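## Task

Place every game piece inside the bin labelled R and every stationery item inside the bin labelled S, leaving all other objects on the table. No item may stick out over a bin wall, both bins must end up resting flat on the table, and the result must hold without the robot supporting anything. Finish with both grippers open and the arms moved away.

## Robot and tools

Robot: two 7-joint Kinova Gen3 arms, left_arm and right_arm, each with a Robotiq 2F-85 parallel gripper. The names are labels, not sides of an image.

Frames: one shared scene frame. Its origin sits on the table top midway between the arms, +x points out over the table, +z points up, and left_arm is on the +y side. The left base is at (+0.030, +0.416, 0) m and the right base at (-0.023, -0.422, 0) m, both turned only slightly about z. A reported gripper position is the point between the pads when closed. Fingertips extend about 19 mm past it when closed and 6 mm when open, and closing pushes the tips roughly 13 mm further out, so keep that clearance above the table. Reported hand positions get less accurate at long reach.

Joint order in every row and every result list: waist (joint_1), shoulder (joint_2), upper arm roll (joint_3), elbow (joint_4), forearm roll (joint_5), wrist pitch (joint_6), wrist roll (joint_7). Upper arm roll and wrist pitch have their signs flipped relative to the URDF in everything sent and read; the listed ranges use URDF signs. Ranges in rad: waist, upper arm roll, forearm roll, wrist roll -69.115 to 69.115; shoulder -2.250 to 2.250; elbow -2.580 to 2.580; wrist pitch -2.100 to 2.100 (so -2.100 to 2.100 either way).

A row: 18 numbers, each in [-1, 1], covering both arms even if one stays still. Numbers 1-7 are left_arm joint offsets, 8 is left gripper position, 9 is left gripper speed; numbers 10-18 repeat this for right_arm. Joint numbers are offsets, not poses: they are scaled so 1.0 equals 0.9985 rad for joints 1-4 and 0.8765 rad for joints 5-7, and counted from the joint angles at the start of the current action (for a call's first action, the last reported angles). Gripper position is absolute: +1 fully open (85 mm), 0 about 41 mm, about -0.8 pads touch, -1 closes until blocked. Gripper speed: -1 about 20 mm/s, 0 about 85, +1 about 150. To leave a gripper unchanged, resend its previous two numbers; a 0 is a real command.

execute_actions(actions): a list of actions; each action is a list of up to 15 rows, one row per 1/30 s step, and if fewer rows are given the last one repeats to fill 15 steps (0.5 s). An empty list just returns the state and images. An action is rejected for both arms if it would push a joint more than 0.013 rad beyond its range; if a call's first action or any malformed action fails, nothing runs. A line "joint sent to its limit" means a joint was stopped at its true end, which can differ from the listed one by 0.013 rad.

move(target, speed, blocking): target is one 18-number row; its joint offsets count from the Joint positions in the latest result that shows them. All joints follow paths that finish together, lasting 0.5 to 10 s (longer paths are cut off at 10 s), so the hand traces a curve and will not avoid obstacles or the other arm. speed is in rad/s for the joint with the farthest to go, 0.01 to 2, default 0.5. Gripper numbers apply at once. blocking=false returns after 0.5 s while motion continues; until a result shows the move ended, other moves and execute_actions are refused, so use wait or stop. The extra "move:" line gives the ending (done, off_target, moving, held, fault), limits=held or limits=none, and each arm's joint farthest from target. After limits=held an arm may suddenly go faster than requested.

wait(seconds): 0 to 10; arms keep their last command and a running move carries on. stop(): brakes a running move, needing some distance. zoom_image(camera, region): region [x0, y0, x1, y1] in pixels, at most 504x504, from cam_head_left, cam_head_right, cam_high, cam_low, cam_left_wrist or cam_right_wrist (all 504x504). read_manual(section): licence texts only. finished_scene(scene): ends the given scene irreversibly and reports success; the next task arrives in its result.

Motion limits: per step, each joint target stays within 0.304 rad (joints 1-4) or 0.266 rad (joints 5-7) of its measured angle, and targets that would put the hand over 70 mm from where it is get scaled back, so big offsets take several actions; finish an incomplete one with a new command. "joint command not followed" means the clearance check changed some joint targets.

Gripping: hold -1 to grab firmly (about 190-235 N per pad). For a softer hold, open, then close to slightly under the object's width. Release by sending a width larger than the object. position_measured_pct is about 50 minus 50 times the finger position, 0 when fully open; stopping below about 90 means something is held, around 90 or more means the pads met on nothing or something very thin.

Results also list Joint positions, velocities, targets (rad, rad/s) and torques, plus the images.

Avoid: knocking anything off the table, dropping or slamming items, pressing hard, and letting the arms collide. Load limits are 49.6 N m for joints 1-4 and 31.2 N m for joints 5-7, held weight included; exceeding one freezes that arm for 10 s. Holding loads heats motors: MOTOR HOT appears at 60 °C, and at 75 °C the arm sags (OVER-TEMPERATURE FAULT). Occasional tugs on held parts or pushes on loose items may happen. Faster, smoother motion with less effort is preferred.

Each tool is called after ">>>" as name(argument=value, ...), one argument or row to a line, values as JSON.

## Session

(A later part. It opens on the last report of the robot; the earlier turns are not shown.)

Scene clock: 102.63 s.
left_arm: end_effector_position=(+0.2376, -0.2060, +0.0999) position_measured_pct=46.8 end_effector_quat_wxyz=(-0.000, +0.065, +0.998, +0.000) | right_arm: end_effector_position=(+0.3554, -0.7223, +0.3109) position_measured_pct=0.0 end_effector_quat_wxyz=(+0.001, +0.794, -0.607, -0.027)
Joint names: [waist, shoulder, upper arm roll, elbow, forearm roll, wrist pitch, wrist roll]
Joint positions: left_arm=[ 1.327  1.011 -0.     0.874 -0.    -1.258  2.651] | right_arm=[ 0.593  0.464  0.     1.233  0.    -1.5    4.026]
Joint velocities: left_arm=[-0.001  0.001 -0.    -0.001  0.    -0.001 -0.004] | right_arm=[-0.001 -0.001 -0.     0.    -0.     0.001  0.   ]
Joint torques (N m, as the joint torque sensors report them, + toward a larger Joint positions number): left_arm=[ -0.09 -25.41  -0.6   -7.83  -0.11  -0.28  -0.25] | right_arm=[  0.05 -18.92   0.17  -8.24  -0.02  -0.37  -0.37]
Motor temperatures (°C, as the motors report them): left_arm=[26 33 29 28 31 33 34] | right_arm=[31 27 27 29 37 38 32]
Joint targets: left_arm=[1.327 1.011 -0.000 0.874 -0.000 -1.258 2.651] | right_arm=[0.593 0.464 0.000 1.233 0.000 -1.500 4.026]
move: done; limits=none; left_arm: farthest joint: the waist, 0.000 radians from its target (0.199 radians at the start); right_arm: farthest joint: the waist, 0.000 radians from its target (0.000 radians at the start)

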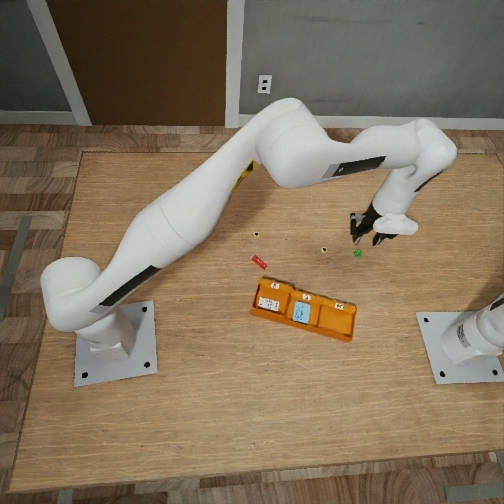

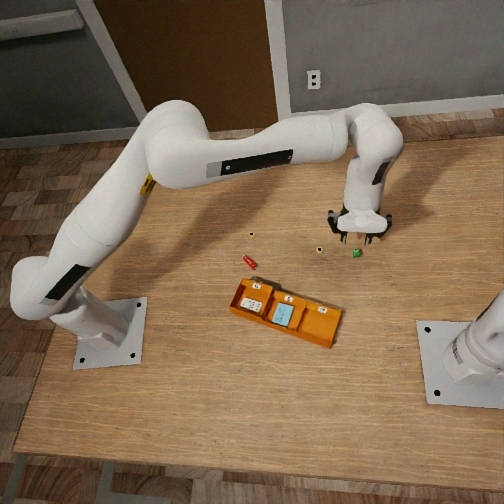

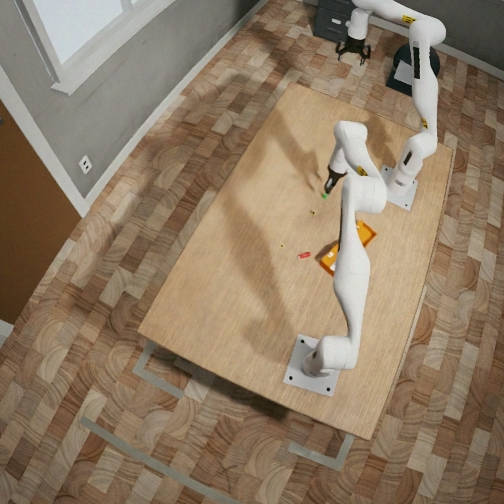

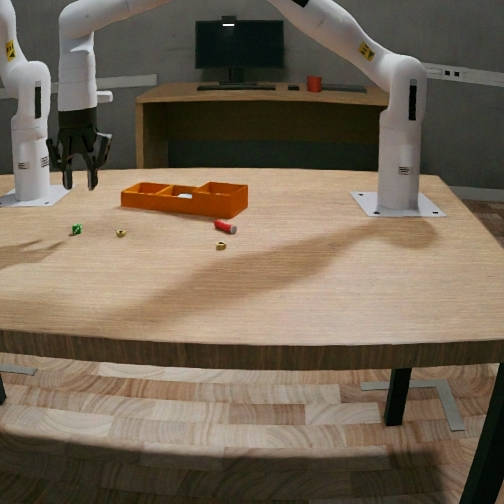

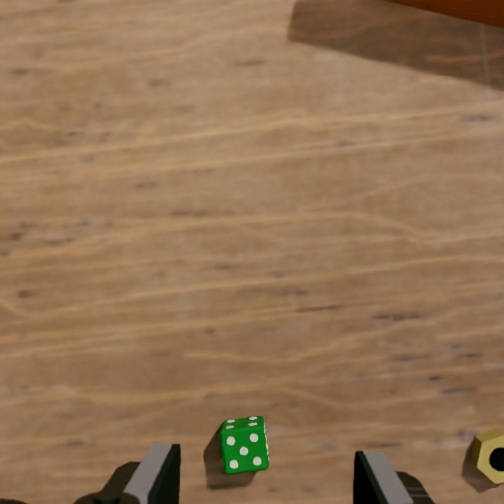

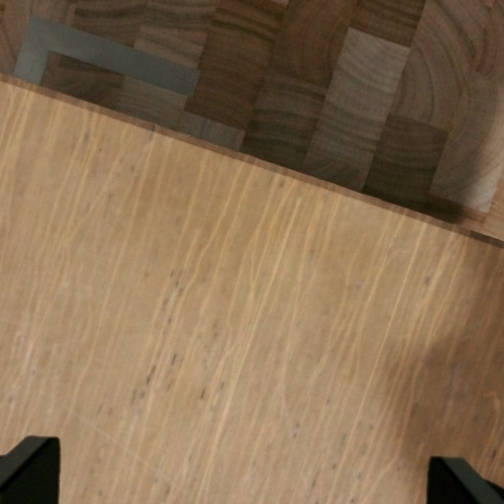

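>>> move(
  target=[-0.0105,0.1165,0,-0.014,0,0.118,0.17,0.07,-0.5, 0,0,0,0,0,0,0,1,0],
  speed=0.2,
)

>>> move(
  target=[0,0,0,0,0,0,0,-1,0, 0,0,0,0,0,0,0,1,0],
)

>>> move(
  target=[0,-0.12,0,0,0,-0.137,0,-1,0, 0,0,0,0,0,0,0,1,0],
  speed=0.3,
)

Scene clock: 110.87 s.
left_arm: end_effector_position=(+0.2486, -0.2154, +0.0272) position_measured_pct=46.8 end_effector_quat_wxyz=(+0.000, -0.015, +1.000, -0.000) | right_arm: end_effector_position=(+0.3554, -0.7223, +0.3109) position_measured_pct=0.0 end_effector_quat_wxyz=(+0.001, +0.794, -0.607, -0.027)
Joint names: [waist, shoulder, upper arm roll, elbow, forearm roll, wrist pitch, wrist roll]
Joint positions: left_arm=[ 1.316  1.127 -0.     0.86  -0.    -1.154  2.8  ] | right_arm=[ 0.593  0.464  0.     1.233  0.    -1.5    4.026]
Joint velocities: left_arm=[ 0.     0.    -0.001 -0.001 -0.     0.     0.003] | right_arm=[ 0.001  0.001 -0.    -0.001 -0.001 -0.002 -0.   ]
Joint torques (N m, as the joint torque sensors report them, + toward a larger Joint positions number): left_arm=[  0.1  -26.74  -0.47  -7.83  -0.16  -0.2   -0.23] | right_arm=[  0.03 -18.97   0.24  -8.18  -0.03  -0.41  -0.3 ]
Motor temperatures (°C, as the motors report them): left_arm=[26 33 29 28 31 33 34] | right_arm=[31 27 27 29 37 38 32]
Joint targets: left_arm=[1.316 1.127 -0.000 0.860 -0.000 -1.154 2.800] | right_arm=[0.593 0.464 0.000 1.233 0.000 -1.500 4.026]
move: done; limits=none; left_arm: farthest joint: the shoulder, 0.001 radians from its target (0.117 radians at the start); right_arm: farthest joint: the waist, 0.000 radians from its target (0.000 radians at the start)

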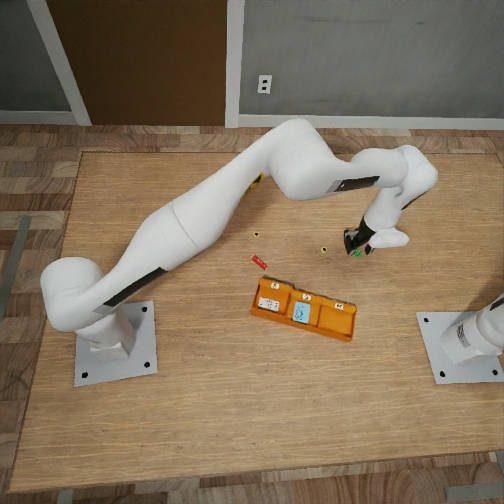

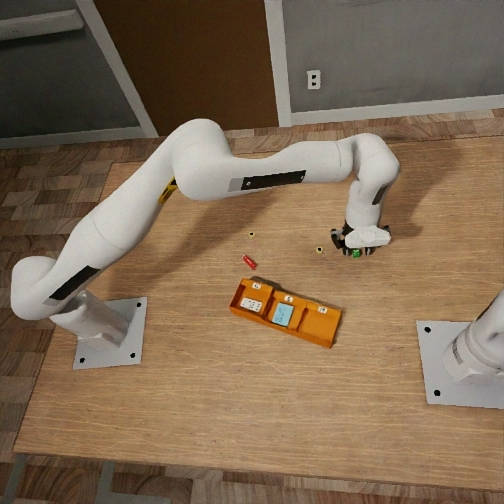

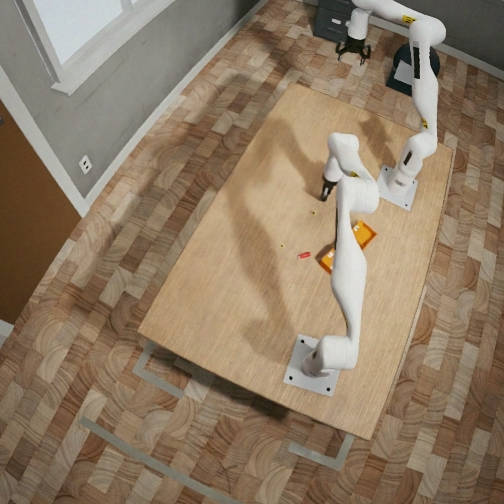

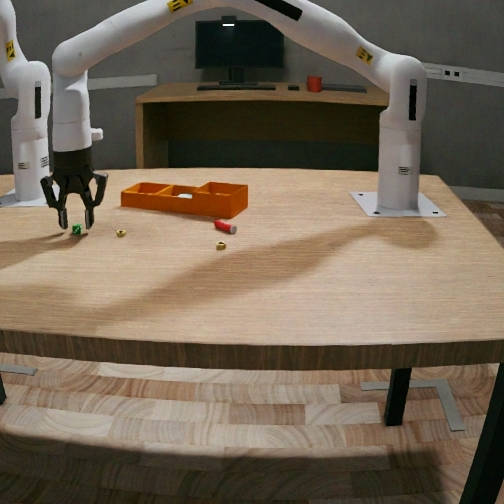

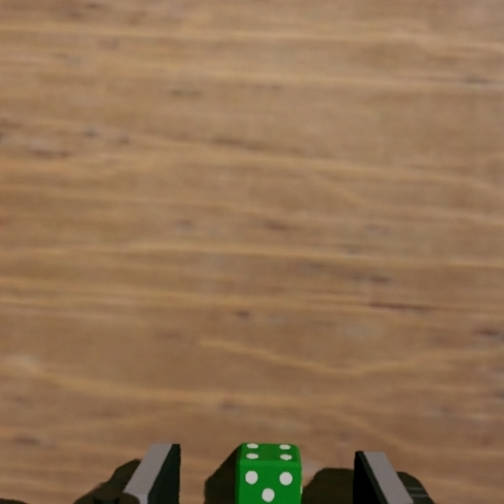

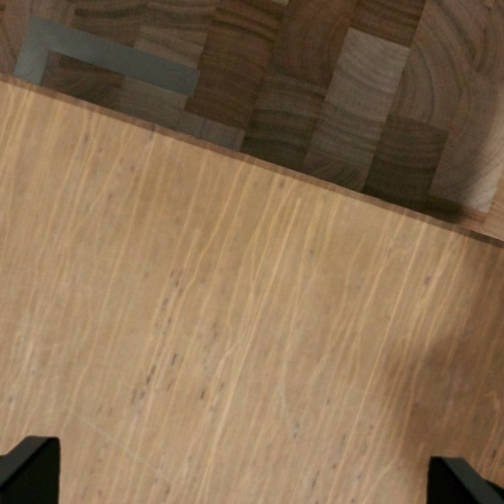

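Scene clock: 111.57 s.
left_arm: end_effector_position=(+0.2487, -0.2156, +0.0276) position_measured_pct=81.0 end_effector_quat_wxyz=(+0.000, -0.015, +1.000, -0.000) | right_arm: end_effector_position=(+0.3554, -0.7223, +0.3109) position_measured_pct=0.0 end_effector_quat_wxyz=(+0.001, +0.794, -0.607, -0.027)
Joint names: [waist, shoulder, upper arm roll, elbow, forearm roll, wrist pitch, wrist roll]
Joint positions: left_arm=[ 1.316  1.126 -0.     0.86  -0.    -1.154  2.8  ] | right_arm=[ 0.593  0.464  0.     1.233  0.    -1.5    4.026]
Joint velocities: left_arm=[-0.    -0.002 -0.    -0.    -0.     0.     0.   ] | right_arm=[-0.001 -0.     0.    -0.    -0.     0.001 -0.   ]
Joint torques (N m, as the joint torque sensors report them, + toward a larger Joint positions number): left_arm=[  0.13 -26.08  -0.49  -7.49  -0.11  -0.14  -0.28] | right_arm=[  0.11 -19.02   0.31  -8.26   0.15  -0.36  -0.43]
Motor temperatures (°C, as the motors report them): left_arm=[26 33 29 28 31 33 34] | right_arm=[31 28 27 29 37 38 32]
Joint targets: left_arm=[1.316 1.127 -0.000 0.860 -0.000 -1.154 2.800] | right_arm=[0.593 0.464 0.000 1.233 0.000 -1.500 4.026]
move: done; limits=none; left_arm: farthest joint: the shoulder, 0.001 radians from its target (0.000 radians at the start); right_arm: farthest joint: the waist, 0.000 radians from its target (0.000 radians at the start)

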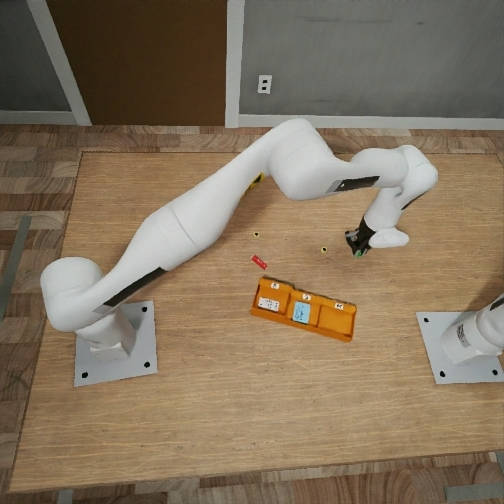

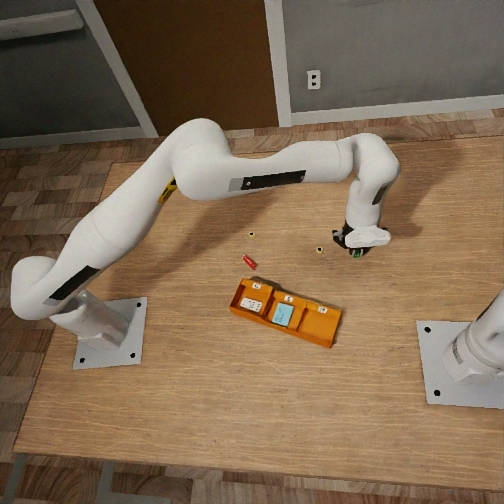

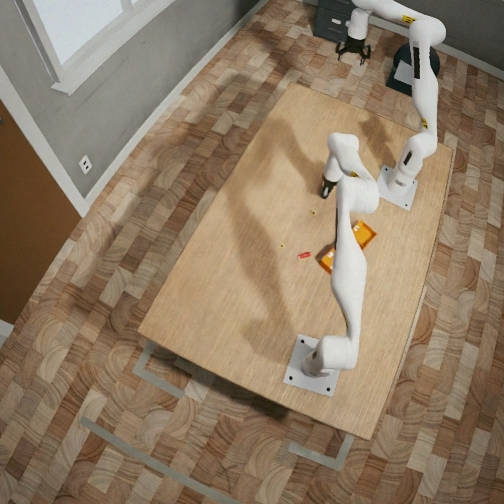

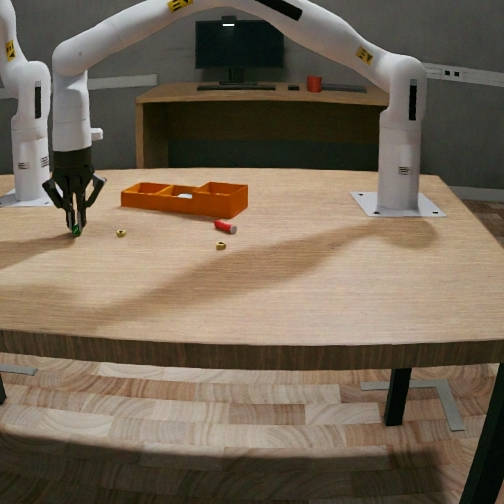

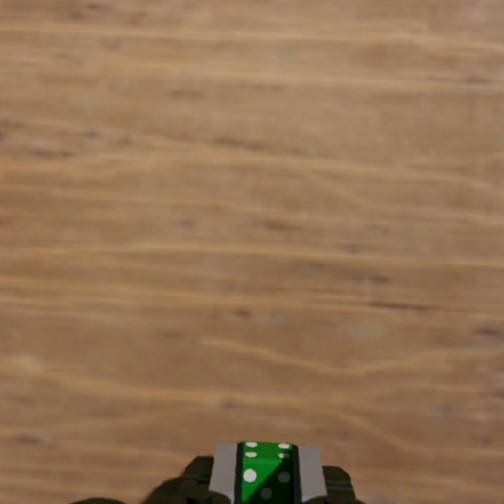

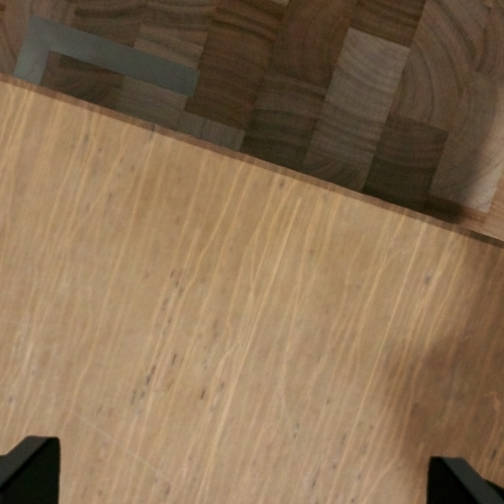

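Scene clock: 112.43 s.
left_arm: end_effector_position=(+0.2446, -0.2050, +0.1068) position_measured_pct=81.0 end_effector_quat_wxyz=(+0.000, -0.015, +1.000, -0.000) | right_arm: end_effector_position=(+0.3554, -0.7223, +0.3108) position_measured_pct=0.0 end_effector_quat_wxyz=(+0.001, +0.794, -0.607, -0.027)
Joint names: [waist, shoulder, upper arm roll, elbow, forearm roll, wrist pitch, wrist roll]
Joint positions: left_arm=[ 1.316  1.007 -0.     0.86  -0.    -1.274  2.8  ] | right_arm=[ 0.593  0.464  0.     1.233  0.    -1.5    4.026]
Joint velocities: left_arm=[ 0.    -0.004 -0.001  0.001 -0.    -0.     0.   ] | right_arm=[ 0.001 -0.    -0.     0.001  0.001  0.    -0.   ]
Joint torques (N m, as the joint torque sensors report them, + toward a larger Joint positions number): left_arm=[  0.16 -25.58  -0.46  -8.05  -0.05  -0.15  -0.18] | right_arm=[ -0.03 -18.9    0.13  -8.11   0.05  -0.3   -0.39]
Motor temperatures (°C, as the motors report them): left_arm=[26 33 29 28 31 33 34] | right_arm=[31 28 27 29 37 38 32]
Joint targets: left_arm=[1.316 1.006 -0.000 0.860 -0.000 -1.274 2.800] | right_arm=[0.593 0.464 0.000 1.233 0.000 -1.500 4.026]
move: done; limits=none; left_arm: farthest joint: the waist, 0.000 radians from its target (0.000 radians at the start); right_arm: farthest joint: the waist, 0.000 radians from its target (0.000 radians at the start)

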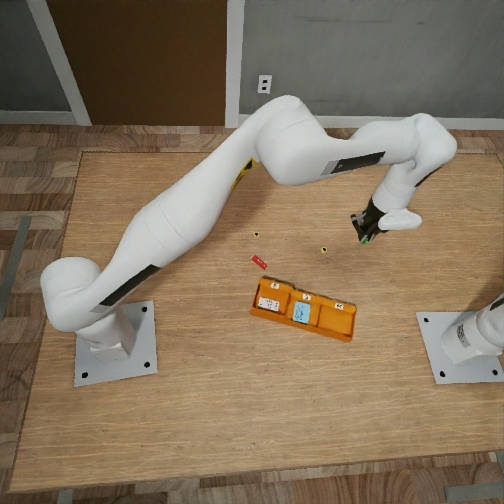

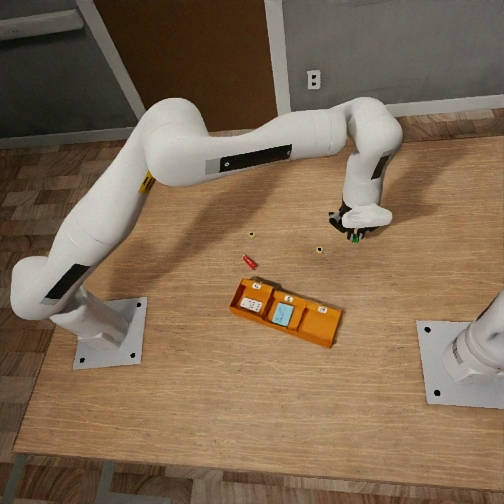

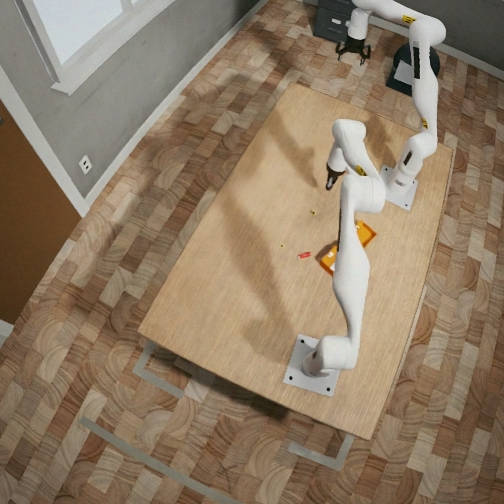

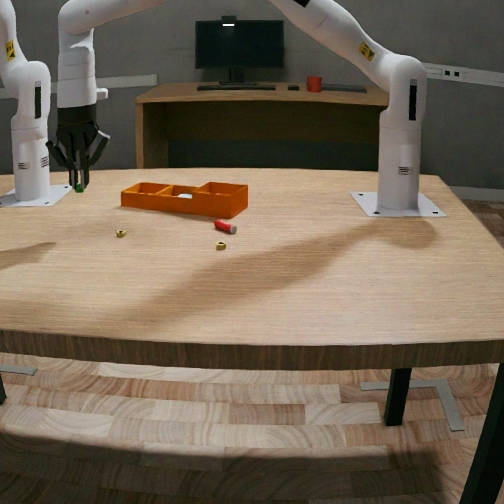

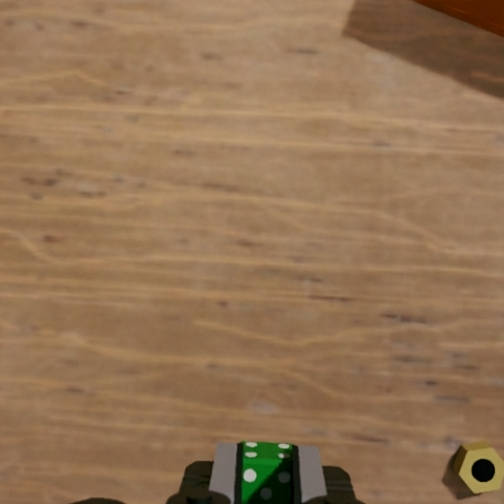

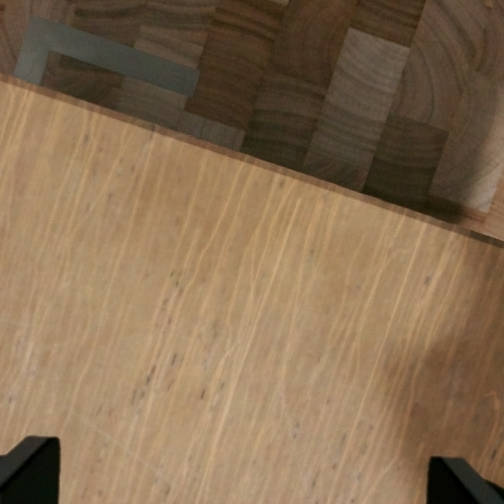

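>>> move(
  target=[0.0535,-0.276,0,0.591,0,0.359,-0.143,-1,0, 0,0,0,0,0,0,0,1,0],
  speed=0.8,
)

>>> move(
  target=[0.0535,-0.276,0,0.591,0,0.359,-0.143,-1,0, 0,0,0,0,0,0,0,1,0],
  speed=0.8,
)

>>> move(
  target=[0,0.138,0,0.048,0,0.212,0,-1,0, 0,0,0,0,0,0,0,1,0],
  speed=0.25,
)

>>> move(
  target=[0,0,0,0,0,0,0,-0.3,-0.5, 0,0,0,0,0,0,0,1,0],
)

>>> move(
  target=[0,-0.3,0,-0.12,0,-0.48,0,-0.3,-0.5, 0,0,0,0,0,0,0,1,0],
)

Scene clock: 120.23 s.
left_arm: end_effector_position=(+0.1744, -0.1037, +0.1064) position_measured_pct=81.0 end_effector_quat_wxyz=(+0.000, +0.075, +0.997, -0.000) | right_arm: end_effector_position=(+0.3554, -0.7223, +0.3108) position_measured_pct=0.0 end_effector_quat_wxyz=(+0.001, +0.794, -0.607, -0.027)
Joint names: [waist, shoulder, upper arm roll, elbow, forearm roll, wrist pitch, wrist roll]
Joint positions: left_arm=[ 1.37   0.731 -0.     1.45  -0.    -0.96   2.675] | right_arm=[ 0.593  0.464  0.     1.233  0.    -1.5    4.026]
Joint velocities: left_arm=[ 0.001 -0.003  0.     0.     0.001  0.001  0.001] | right_arm=[ 0.001  0.001  0.    -0.    -0.     0.    -0.   ]
Joint torques (N m, as the joint torque sensors report them, + toward a larger Joint positions number): left_arm=[  0.1  -20.88  -0.33  -6.78  -0.11  -0.2   -0.3 ] | right_arm=[  0.13 -18.79   0.02  -8.11   0.09  -0.39  -0.34]
Motor temperatures (°C, as the motors report them): left_arm=[26 34 29 28 31 33 34] | right_arm=[31 28 27 29 37 38 32]
Joint targets: left_arm=[1.370 0.731 -0.000 1.450 -0.000 -0.960 2.675] | right_arm=[0.593 0.464 0.000 1.233 0.000 -1.500 4.026]
move: done; limits=none; left_arm: farthest joint: the waist, 0.000 radians from its target (0.053 radians at the start); right_arm: farthest joint: the waist, 0.000 radians from its target (0.000 radians at the start)

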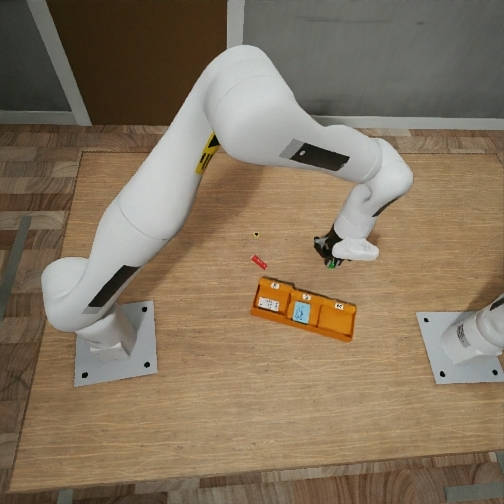

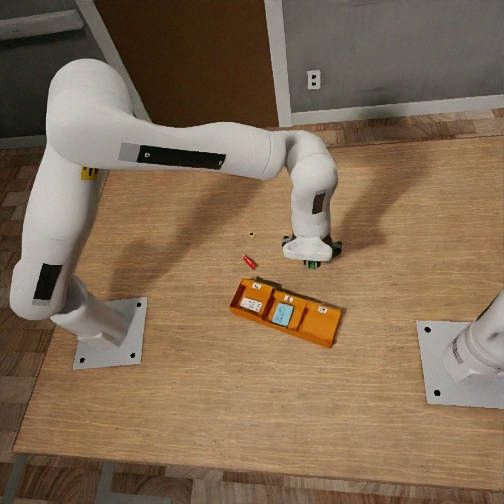

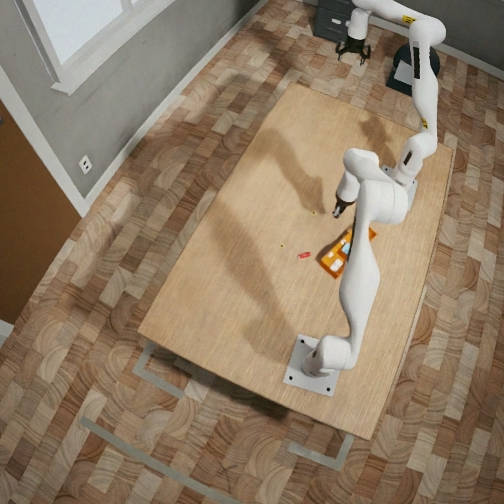

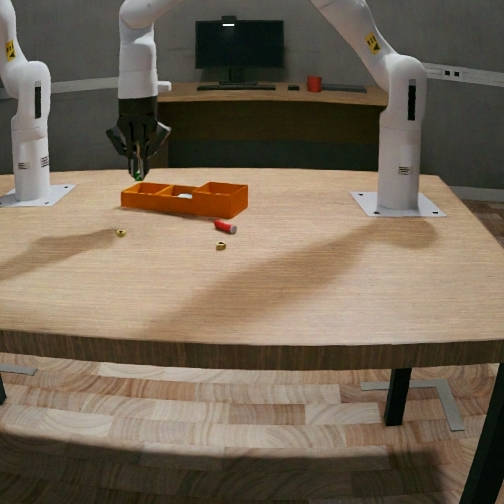

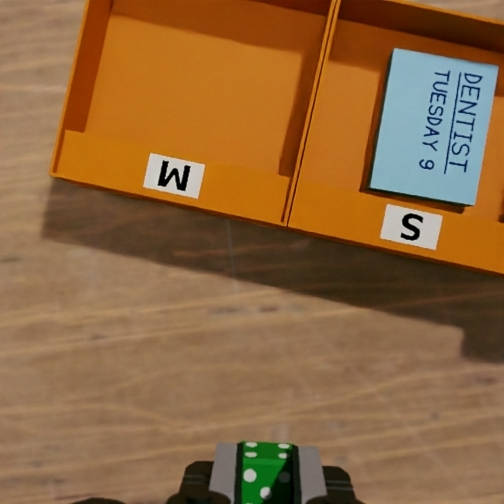

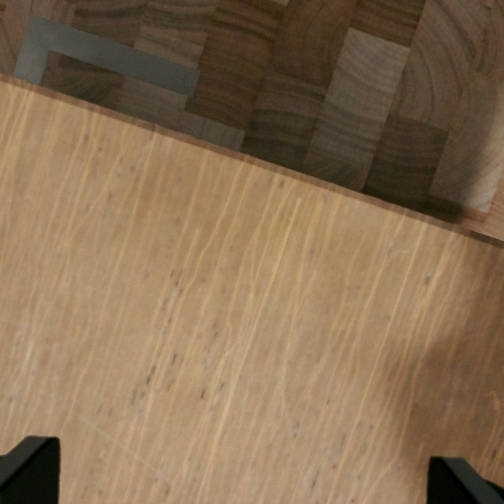

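Scene clock: 121.63 s.
left_arm: end_effector_position=(+0.1037, +0.0479, +0.1002) position_measured_pct=81.0 end_effector_quat_wxyz=(+0.000, +0.164, +0.987, -0.000) | right_arm: end_effector_position=(+0.3554, -0.7223, +0.3108) position_measured_pct=0.0 end_effector_quat_wxyz=(+0.001, +0.794, -0.607, -0.027)
Joint names: [waist, shoulder, upper arm roll, elbow, forearm roll, wrist pitch, wrist roll]
Joint positions: left_arm=[ 1.423  0.456 -0.     2.04  -0.    -0.645  2.55 ] | right_arm=[ 0.593  0.464  0.     1.233  0.    -1.5    4.026]
Joint velocities: left_arm=[-0.    -0.002  0.     0.001 -0.    -0.    -0.001] | right_arm=[-0.001 -0.001 -0.    -0.001 -0.002 -0.001 -0.   ]
Joint torques (N m, as the joint torque sensors report them, + toward a larger Joint positions number): left_arm=[  0.06 -14.12  -0.29  -4.85  -0.17  -0.19  -0.23] | right_arm=[  0.25 -18.94   0.15  -8.29  -0.09  -0.27  -0.38]
Motor temperatures (°C, as the motors report them): left_arm=[26 34 29 28 31 33 34] | right_arm=[31 28 27 29 37 38 32]
Joint targets: left_arm=[1.423 0.456 -0.000 2.040 -0.000 -0.645 2.550] | right_arm=[0.593 0.464 0.000 1.233 0.000 -1.500 4.026]
move: done; limits=none; left_arm: farthest joint: the waist, 0.000 radians from its target (0.054 radians at the start); right_arm: farthest joint: the waist, 0.000 radians from its target (0.000 radians at the start)

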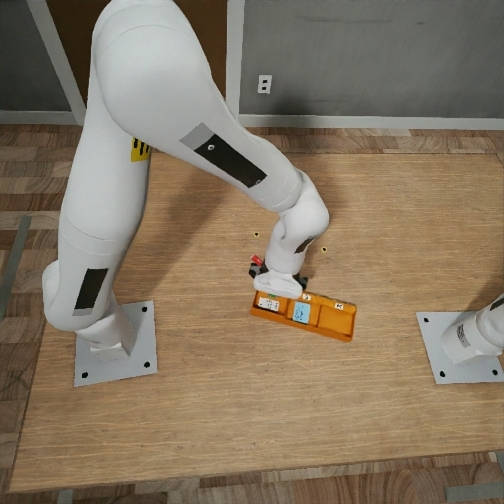

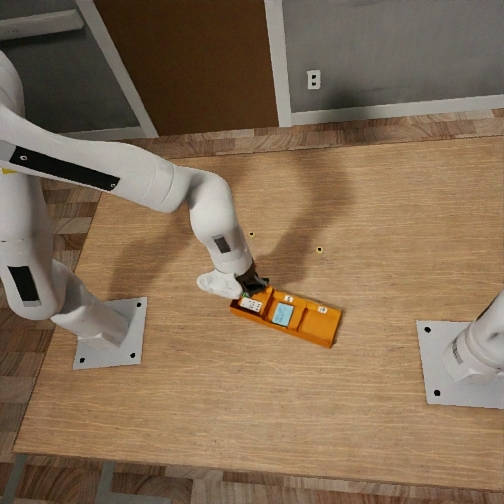

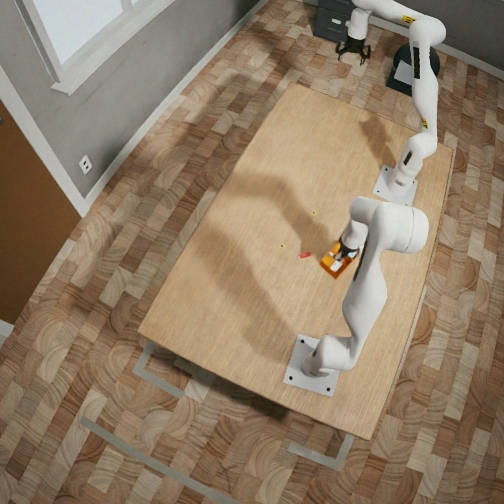

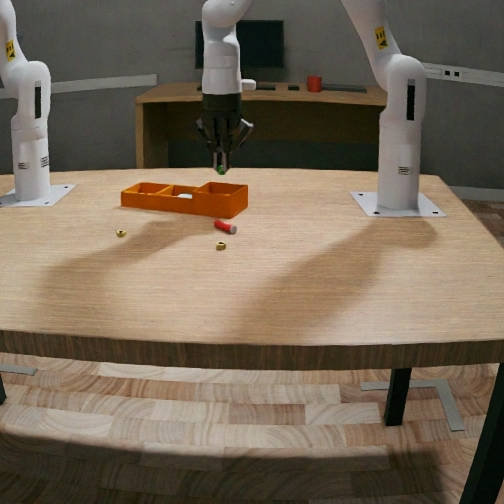

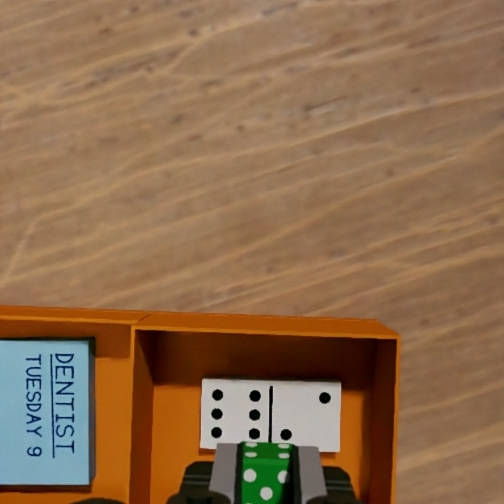

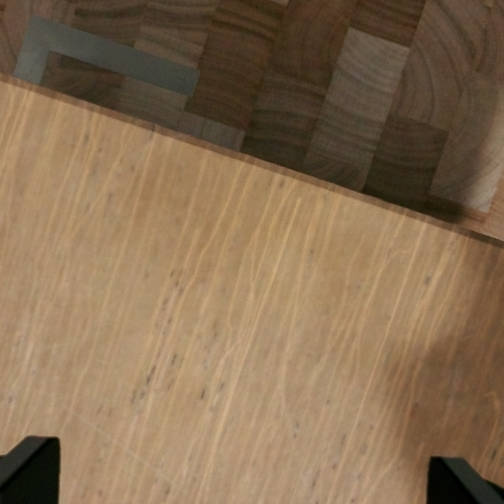

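Scene clock: 122.80 s.
left_arm: end_effector_position=(+0.1039, +0.0474, +0.0406) position_measured_pct=81.0 end_effector_quat_wxyz=(+0.000, +0.164, +0.987, -0.000) | right_arm: end_effector_position=(+0.3554, -0.7223, +0.3108) position_measured_pct=0.0 end_effector_quat_wxyz=(+0.001, +0.794, -0.607, -0.027)
Joint names: [waist, shoulder, upper arm roll, elbow, forearm roll, wrist pitch, wrist roll]
Joint positions: left_arm=[ 1.423  0.593 -0.     2.088 -0.    -0.459  2.55 ] | right_arm=[ 0.593  0.464  0.     1.233  0.    -1.5    4.026]
Joint velocities: left_arm=[-0.     0.002 -0.     0.    -0.     0.001 -0.001] | right_arm=[-0.001  0.     0.    -0.001  0.002 -0.001  0.   ]
Joint torques (N m, as the joint torque sensors report them, + toward a larger Joint positions number): left_arm=[  0.15 -15.    -0.27  -3.32  -0.15  -0.18  -0.29] | right_arm=[  0.2  -18.91   0.13  -8.24  -0.04  -0.25  -0.41]
Motor temperatures (°C, as the motors report them): left_arm=[26 34 29 28 31 33 34] | right_arm=[31 28 27 29 37 38 32]
Joint targets: left_arm=[1.423 0.594 -0.000 2.088 -0.000 -0.459 2.550] | right_arm=[0.593 0.464 0.000 1.233 0.000 -1.500 4.026]
move: done; limits=none; left_arm: farthest joint: the waist, 0.000 radians from its target (0.000 radians at the start); right_arm: farthest joint: the waist, 0.000 radians from its target (0.000 radians at the start)

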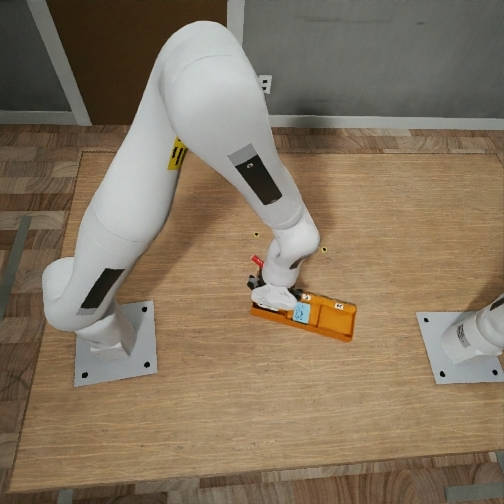

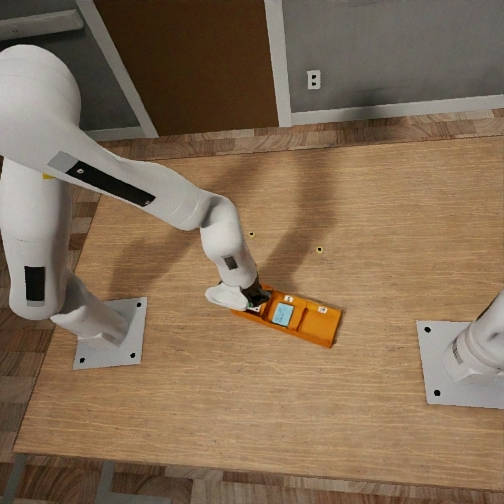

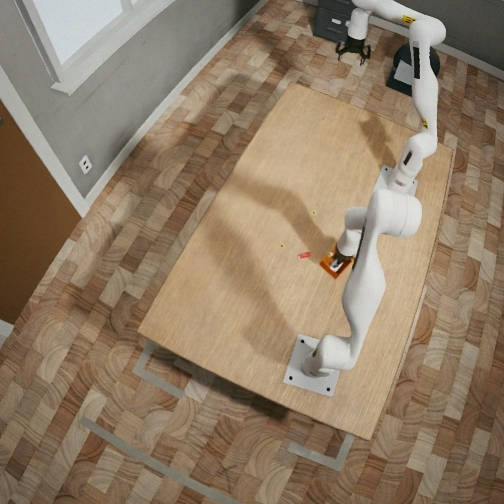

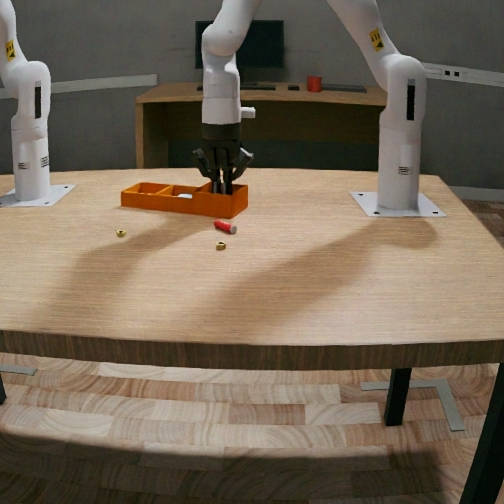

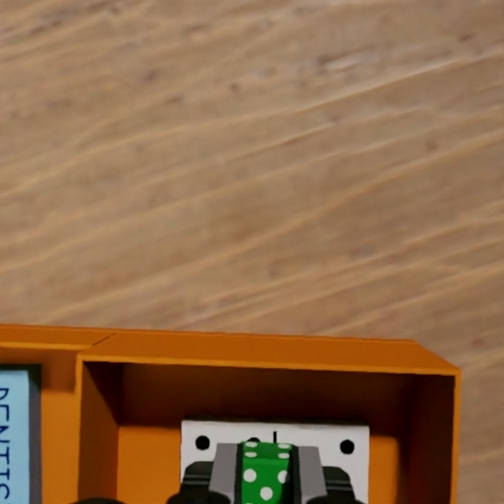

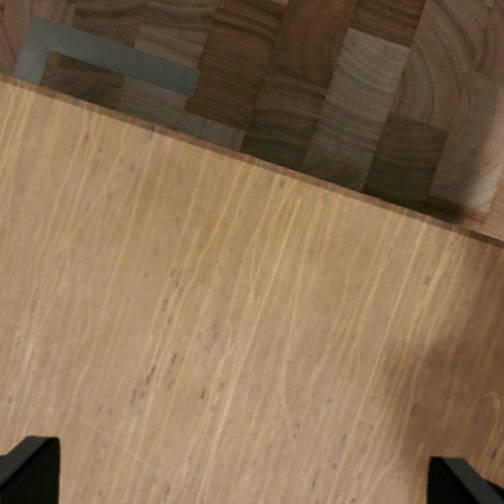

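Scene clock: 123.43 s.
left_arm: end_effector_position=(+0.1039, +0.0474, +0.0407) position_measured_pct=65.1 end_effector_quat_wxyz=(+0.000, +0.164, +0.987, -0.000) | right_arm: end_effector_position=(+0.3554, -0.7223, +0.3108) position_measured_pct=0.0 end_effector_quat_wxyz=(+0.001, +0.794, -0.607, -0.027)
Joint names: [waist, shoulder, upper arm roll, elbow, forearm roll, wrist pitch, wrist roll]
Joint positions: left_arm=[ 1.423  0.593 -0.     2.088 -0.    -0.459  2.55 ] | right_arm=[ 0.593  0.464  0.     1.233  0.    -1.5    4.026]
Joint velocities: left_arm=[-0.001 -0.002 -0.     0.    -0.     0.    -0.001] | right_arm=[-0.    -0.     0.     0.002 -0.001  0.     0.   ]
Joint torques (N m, as the joint torque sensors report them, + toward a larger Joint positions number): left_arm=[  0.21 -15.38  -0.2   -3.39  -0.14  -0.24  -0.27] | right_arm=[  0.09 -18.83   0.23  -8.09  -0.01  -0.31  -0.47]
Motor temperatures (°C, as the motors report them): left_arm=[26 34 29 28 31 33 34] | right_arm=[31 28 27 29 37 38 32]
Joint targets: left_arm=[1.423 0.593 -0.000 2.088 -0.000 -0.459 2.550] | right_arm=[0.593 0.464 0.000 1.233 0.000 -1.500 4.026]
move: done; limits=none; left_arm: farthest joint: the waist, 0.000 radians from its target (0.000 radians at the start); right_arm: farthest joint: the waist, 0.000 radians from its target (0.000 radians at the start)

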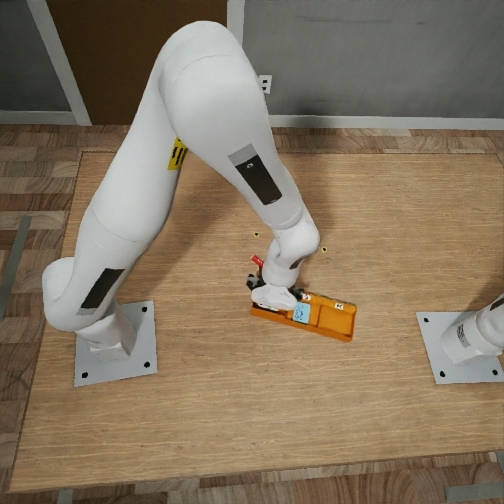

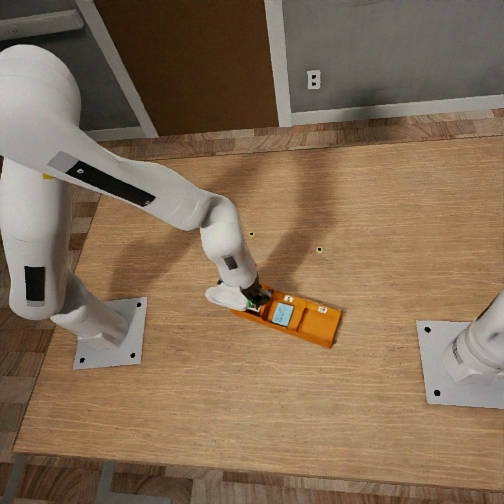

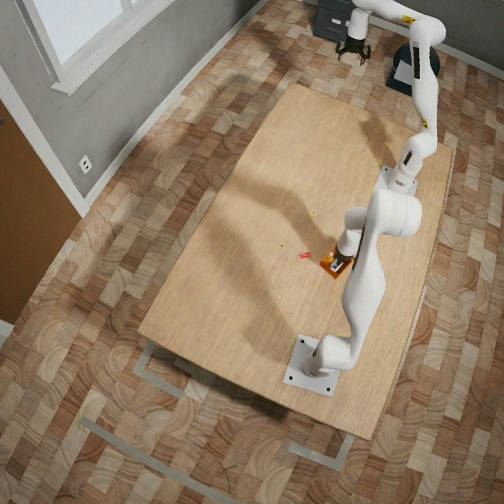

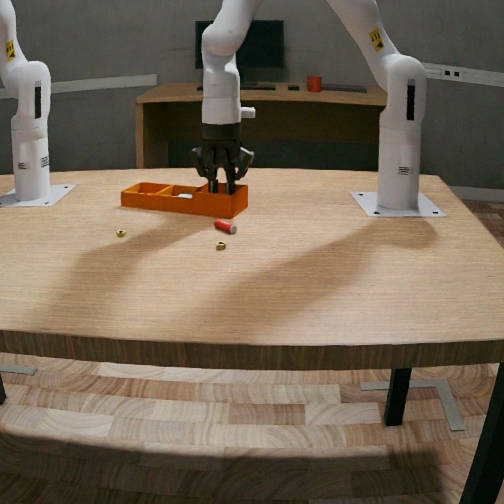

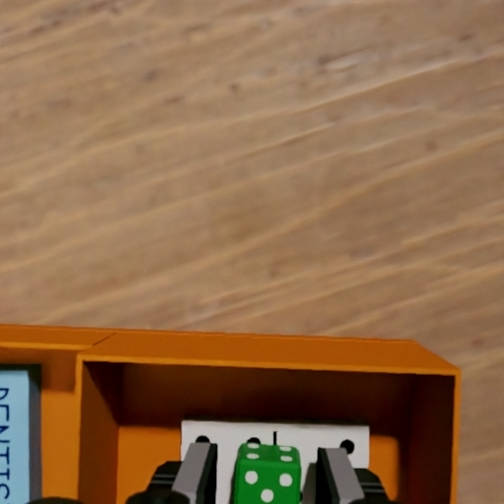

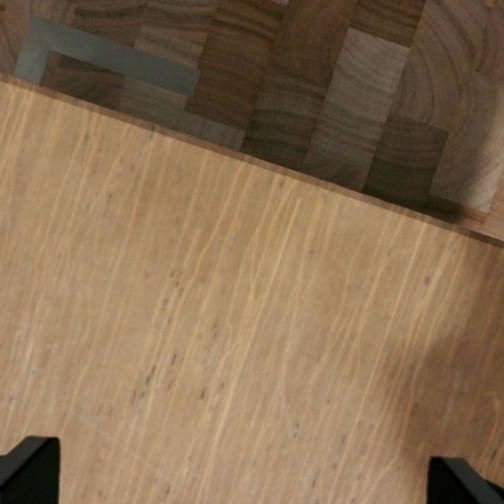

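Scene clock: 124.83 s.
left_arm: end_effector_position=(+0.1010, +0.0582, +0.1757) position_measured_pct=65.1 end_effector_quat_wxyz=(-0.000, +0.164, +0.987, +0.000) | right_arm: end_effector_position=(+0.3554, -0.7223, +0.3108) position_measured_pct=0.0 end_effector_quat_wxyz=(+0.001, +0.794, -0.607, -0.027)
Joint names: [waist, shoulder, upper arm roll, elbow, forearm roll, wrist pitch, wrist roll]
Joint positions: left_arm=[ 1.423  0.294 -0.     1.969 -0.    -0.88   2.55 ] | right_arm=[ 0.593  0.464  0.     1.233  0.    -1.5    4.026]
Joint velocities: left_arm=[-0.001 -0.003  0.     0.     0.    -0.001 -0.001] | right_arm=[ 0.001 -0.001 -0.    -0.     0.     0.001 -0.   ]
Joint torques (N m, as the joint torque sensors report them, + toward a larger Joint positions number): left_arm=[  0.19 -12.79  -0.13  -6.34  -0.15  -0.17  -0.25] | right_arm=[  0.09 -18.86   0.13  -8.22  -0.03  -0.28  -0.31]
Motor temperatures (°C, as the motors report them): left_arm=[26 34 29 28 31 33 34] | right_arm=[31 28 27 29 37 38 32]
Joint targets: left_arm=[1.423 0.294 -0.000 1.969 -0.000 -0.880 2.550] | right_arm=[0.593 0.464 0.000 1.233 0.000 -1.500 4.026]
move: done; limits=none; left_arm: farthest joint: the shoulder, 0.001 radians from its target (0.300 radians at the start); right_arm: farthest joint: the waist, 0.000 radians from its target (0.000 radians at the start)

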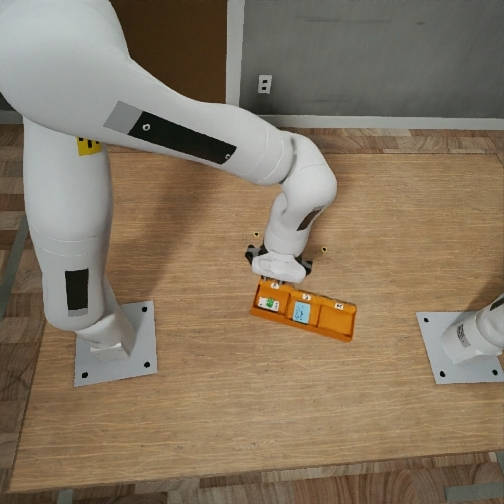

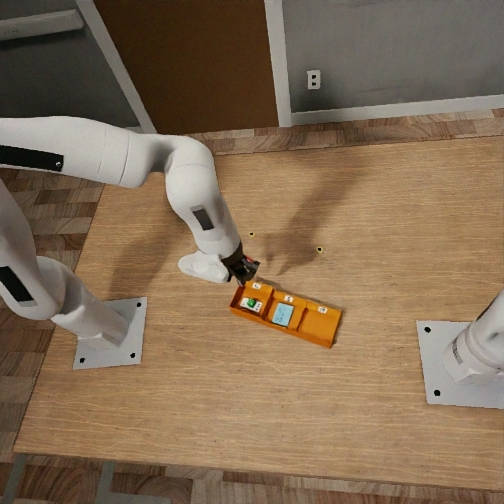

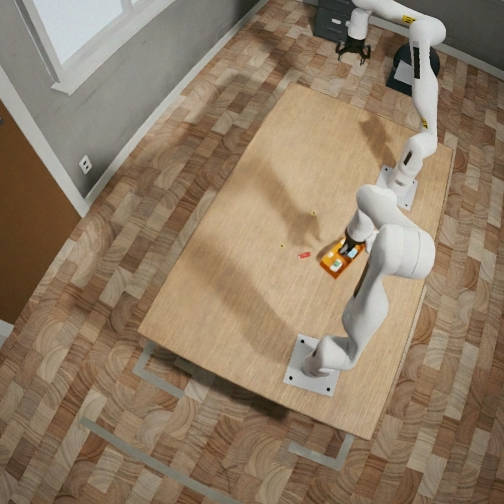

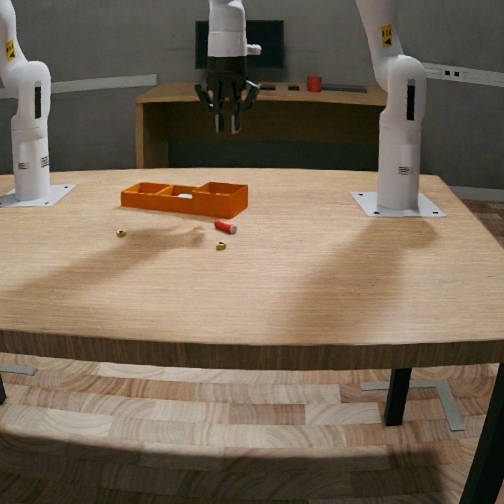

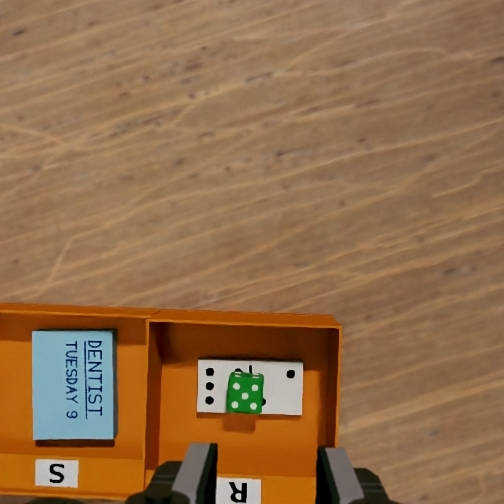

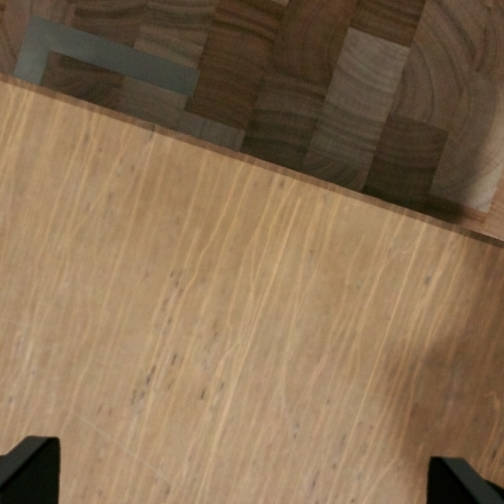

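>>> finished_scene(
  scene=1,
)

The scene is finished: the task was done.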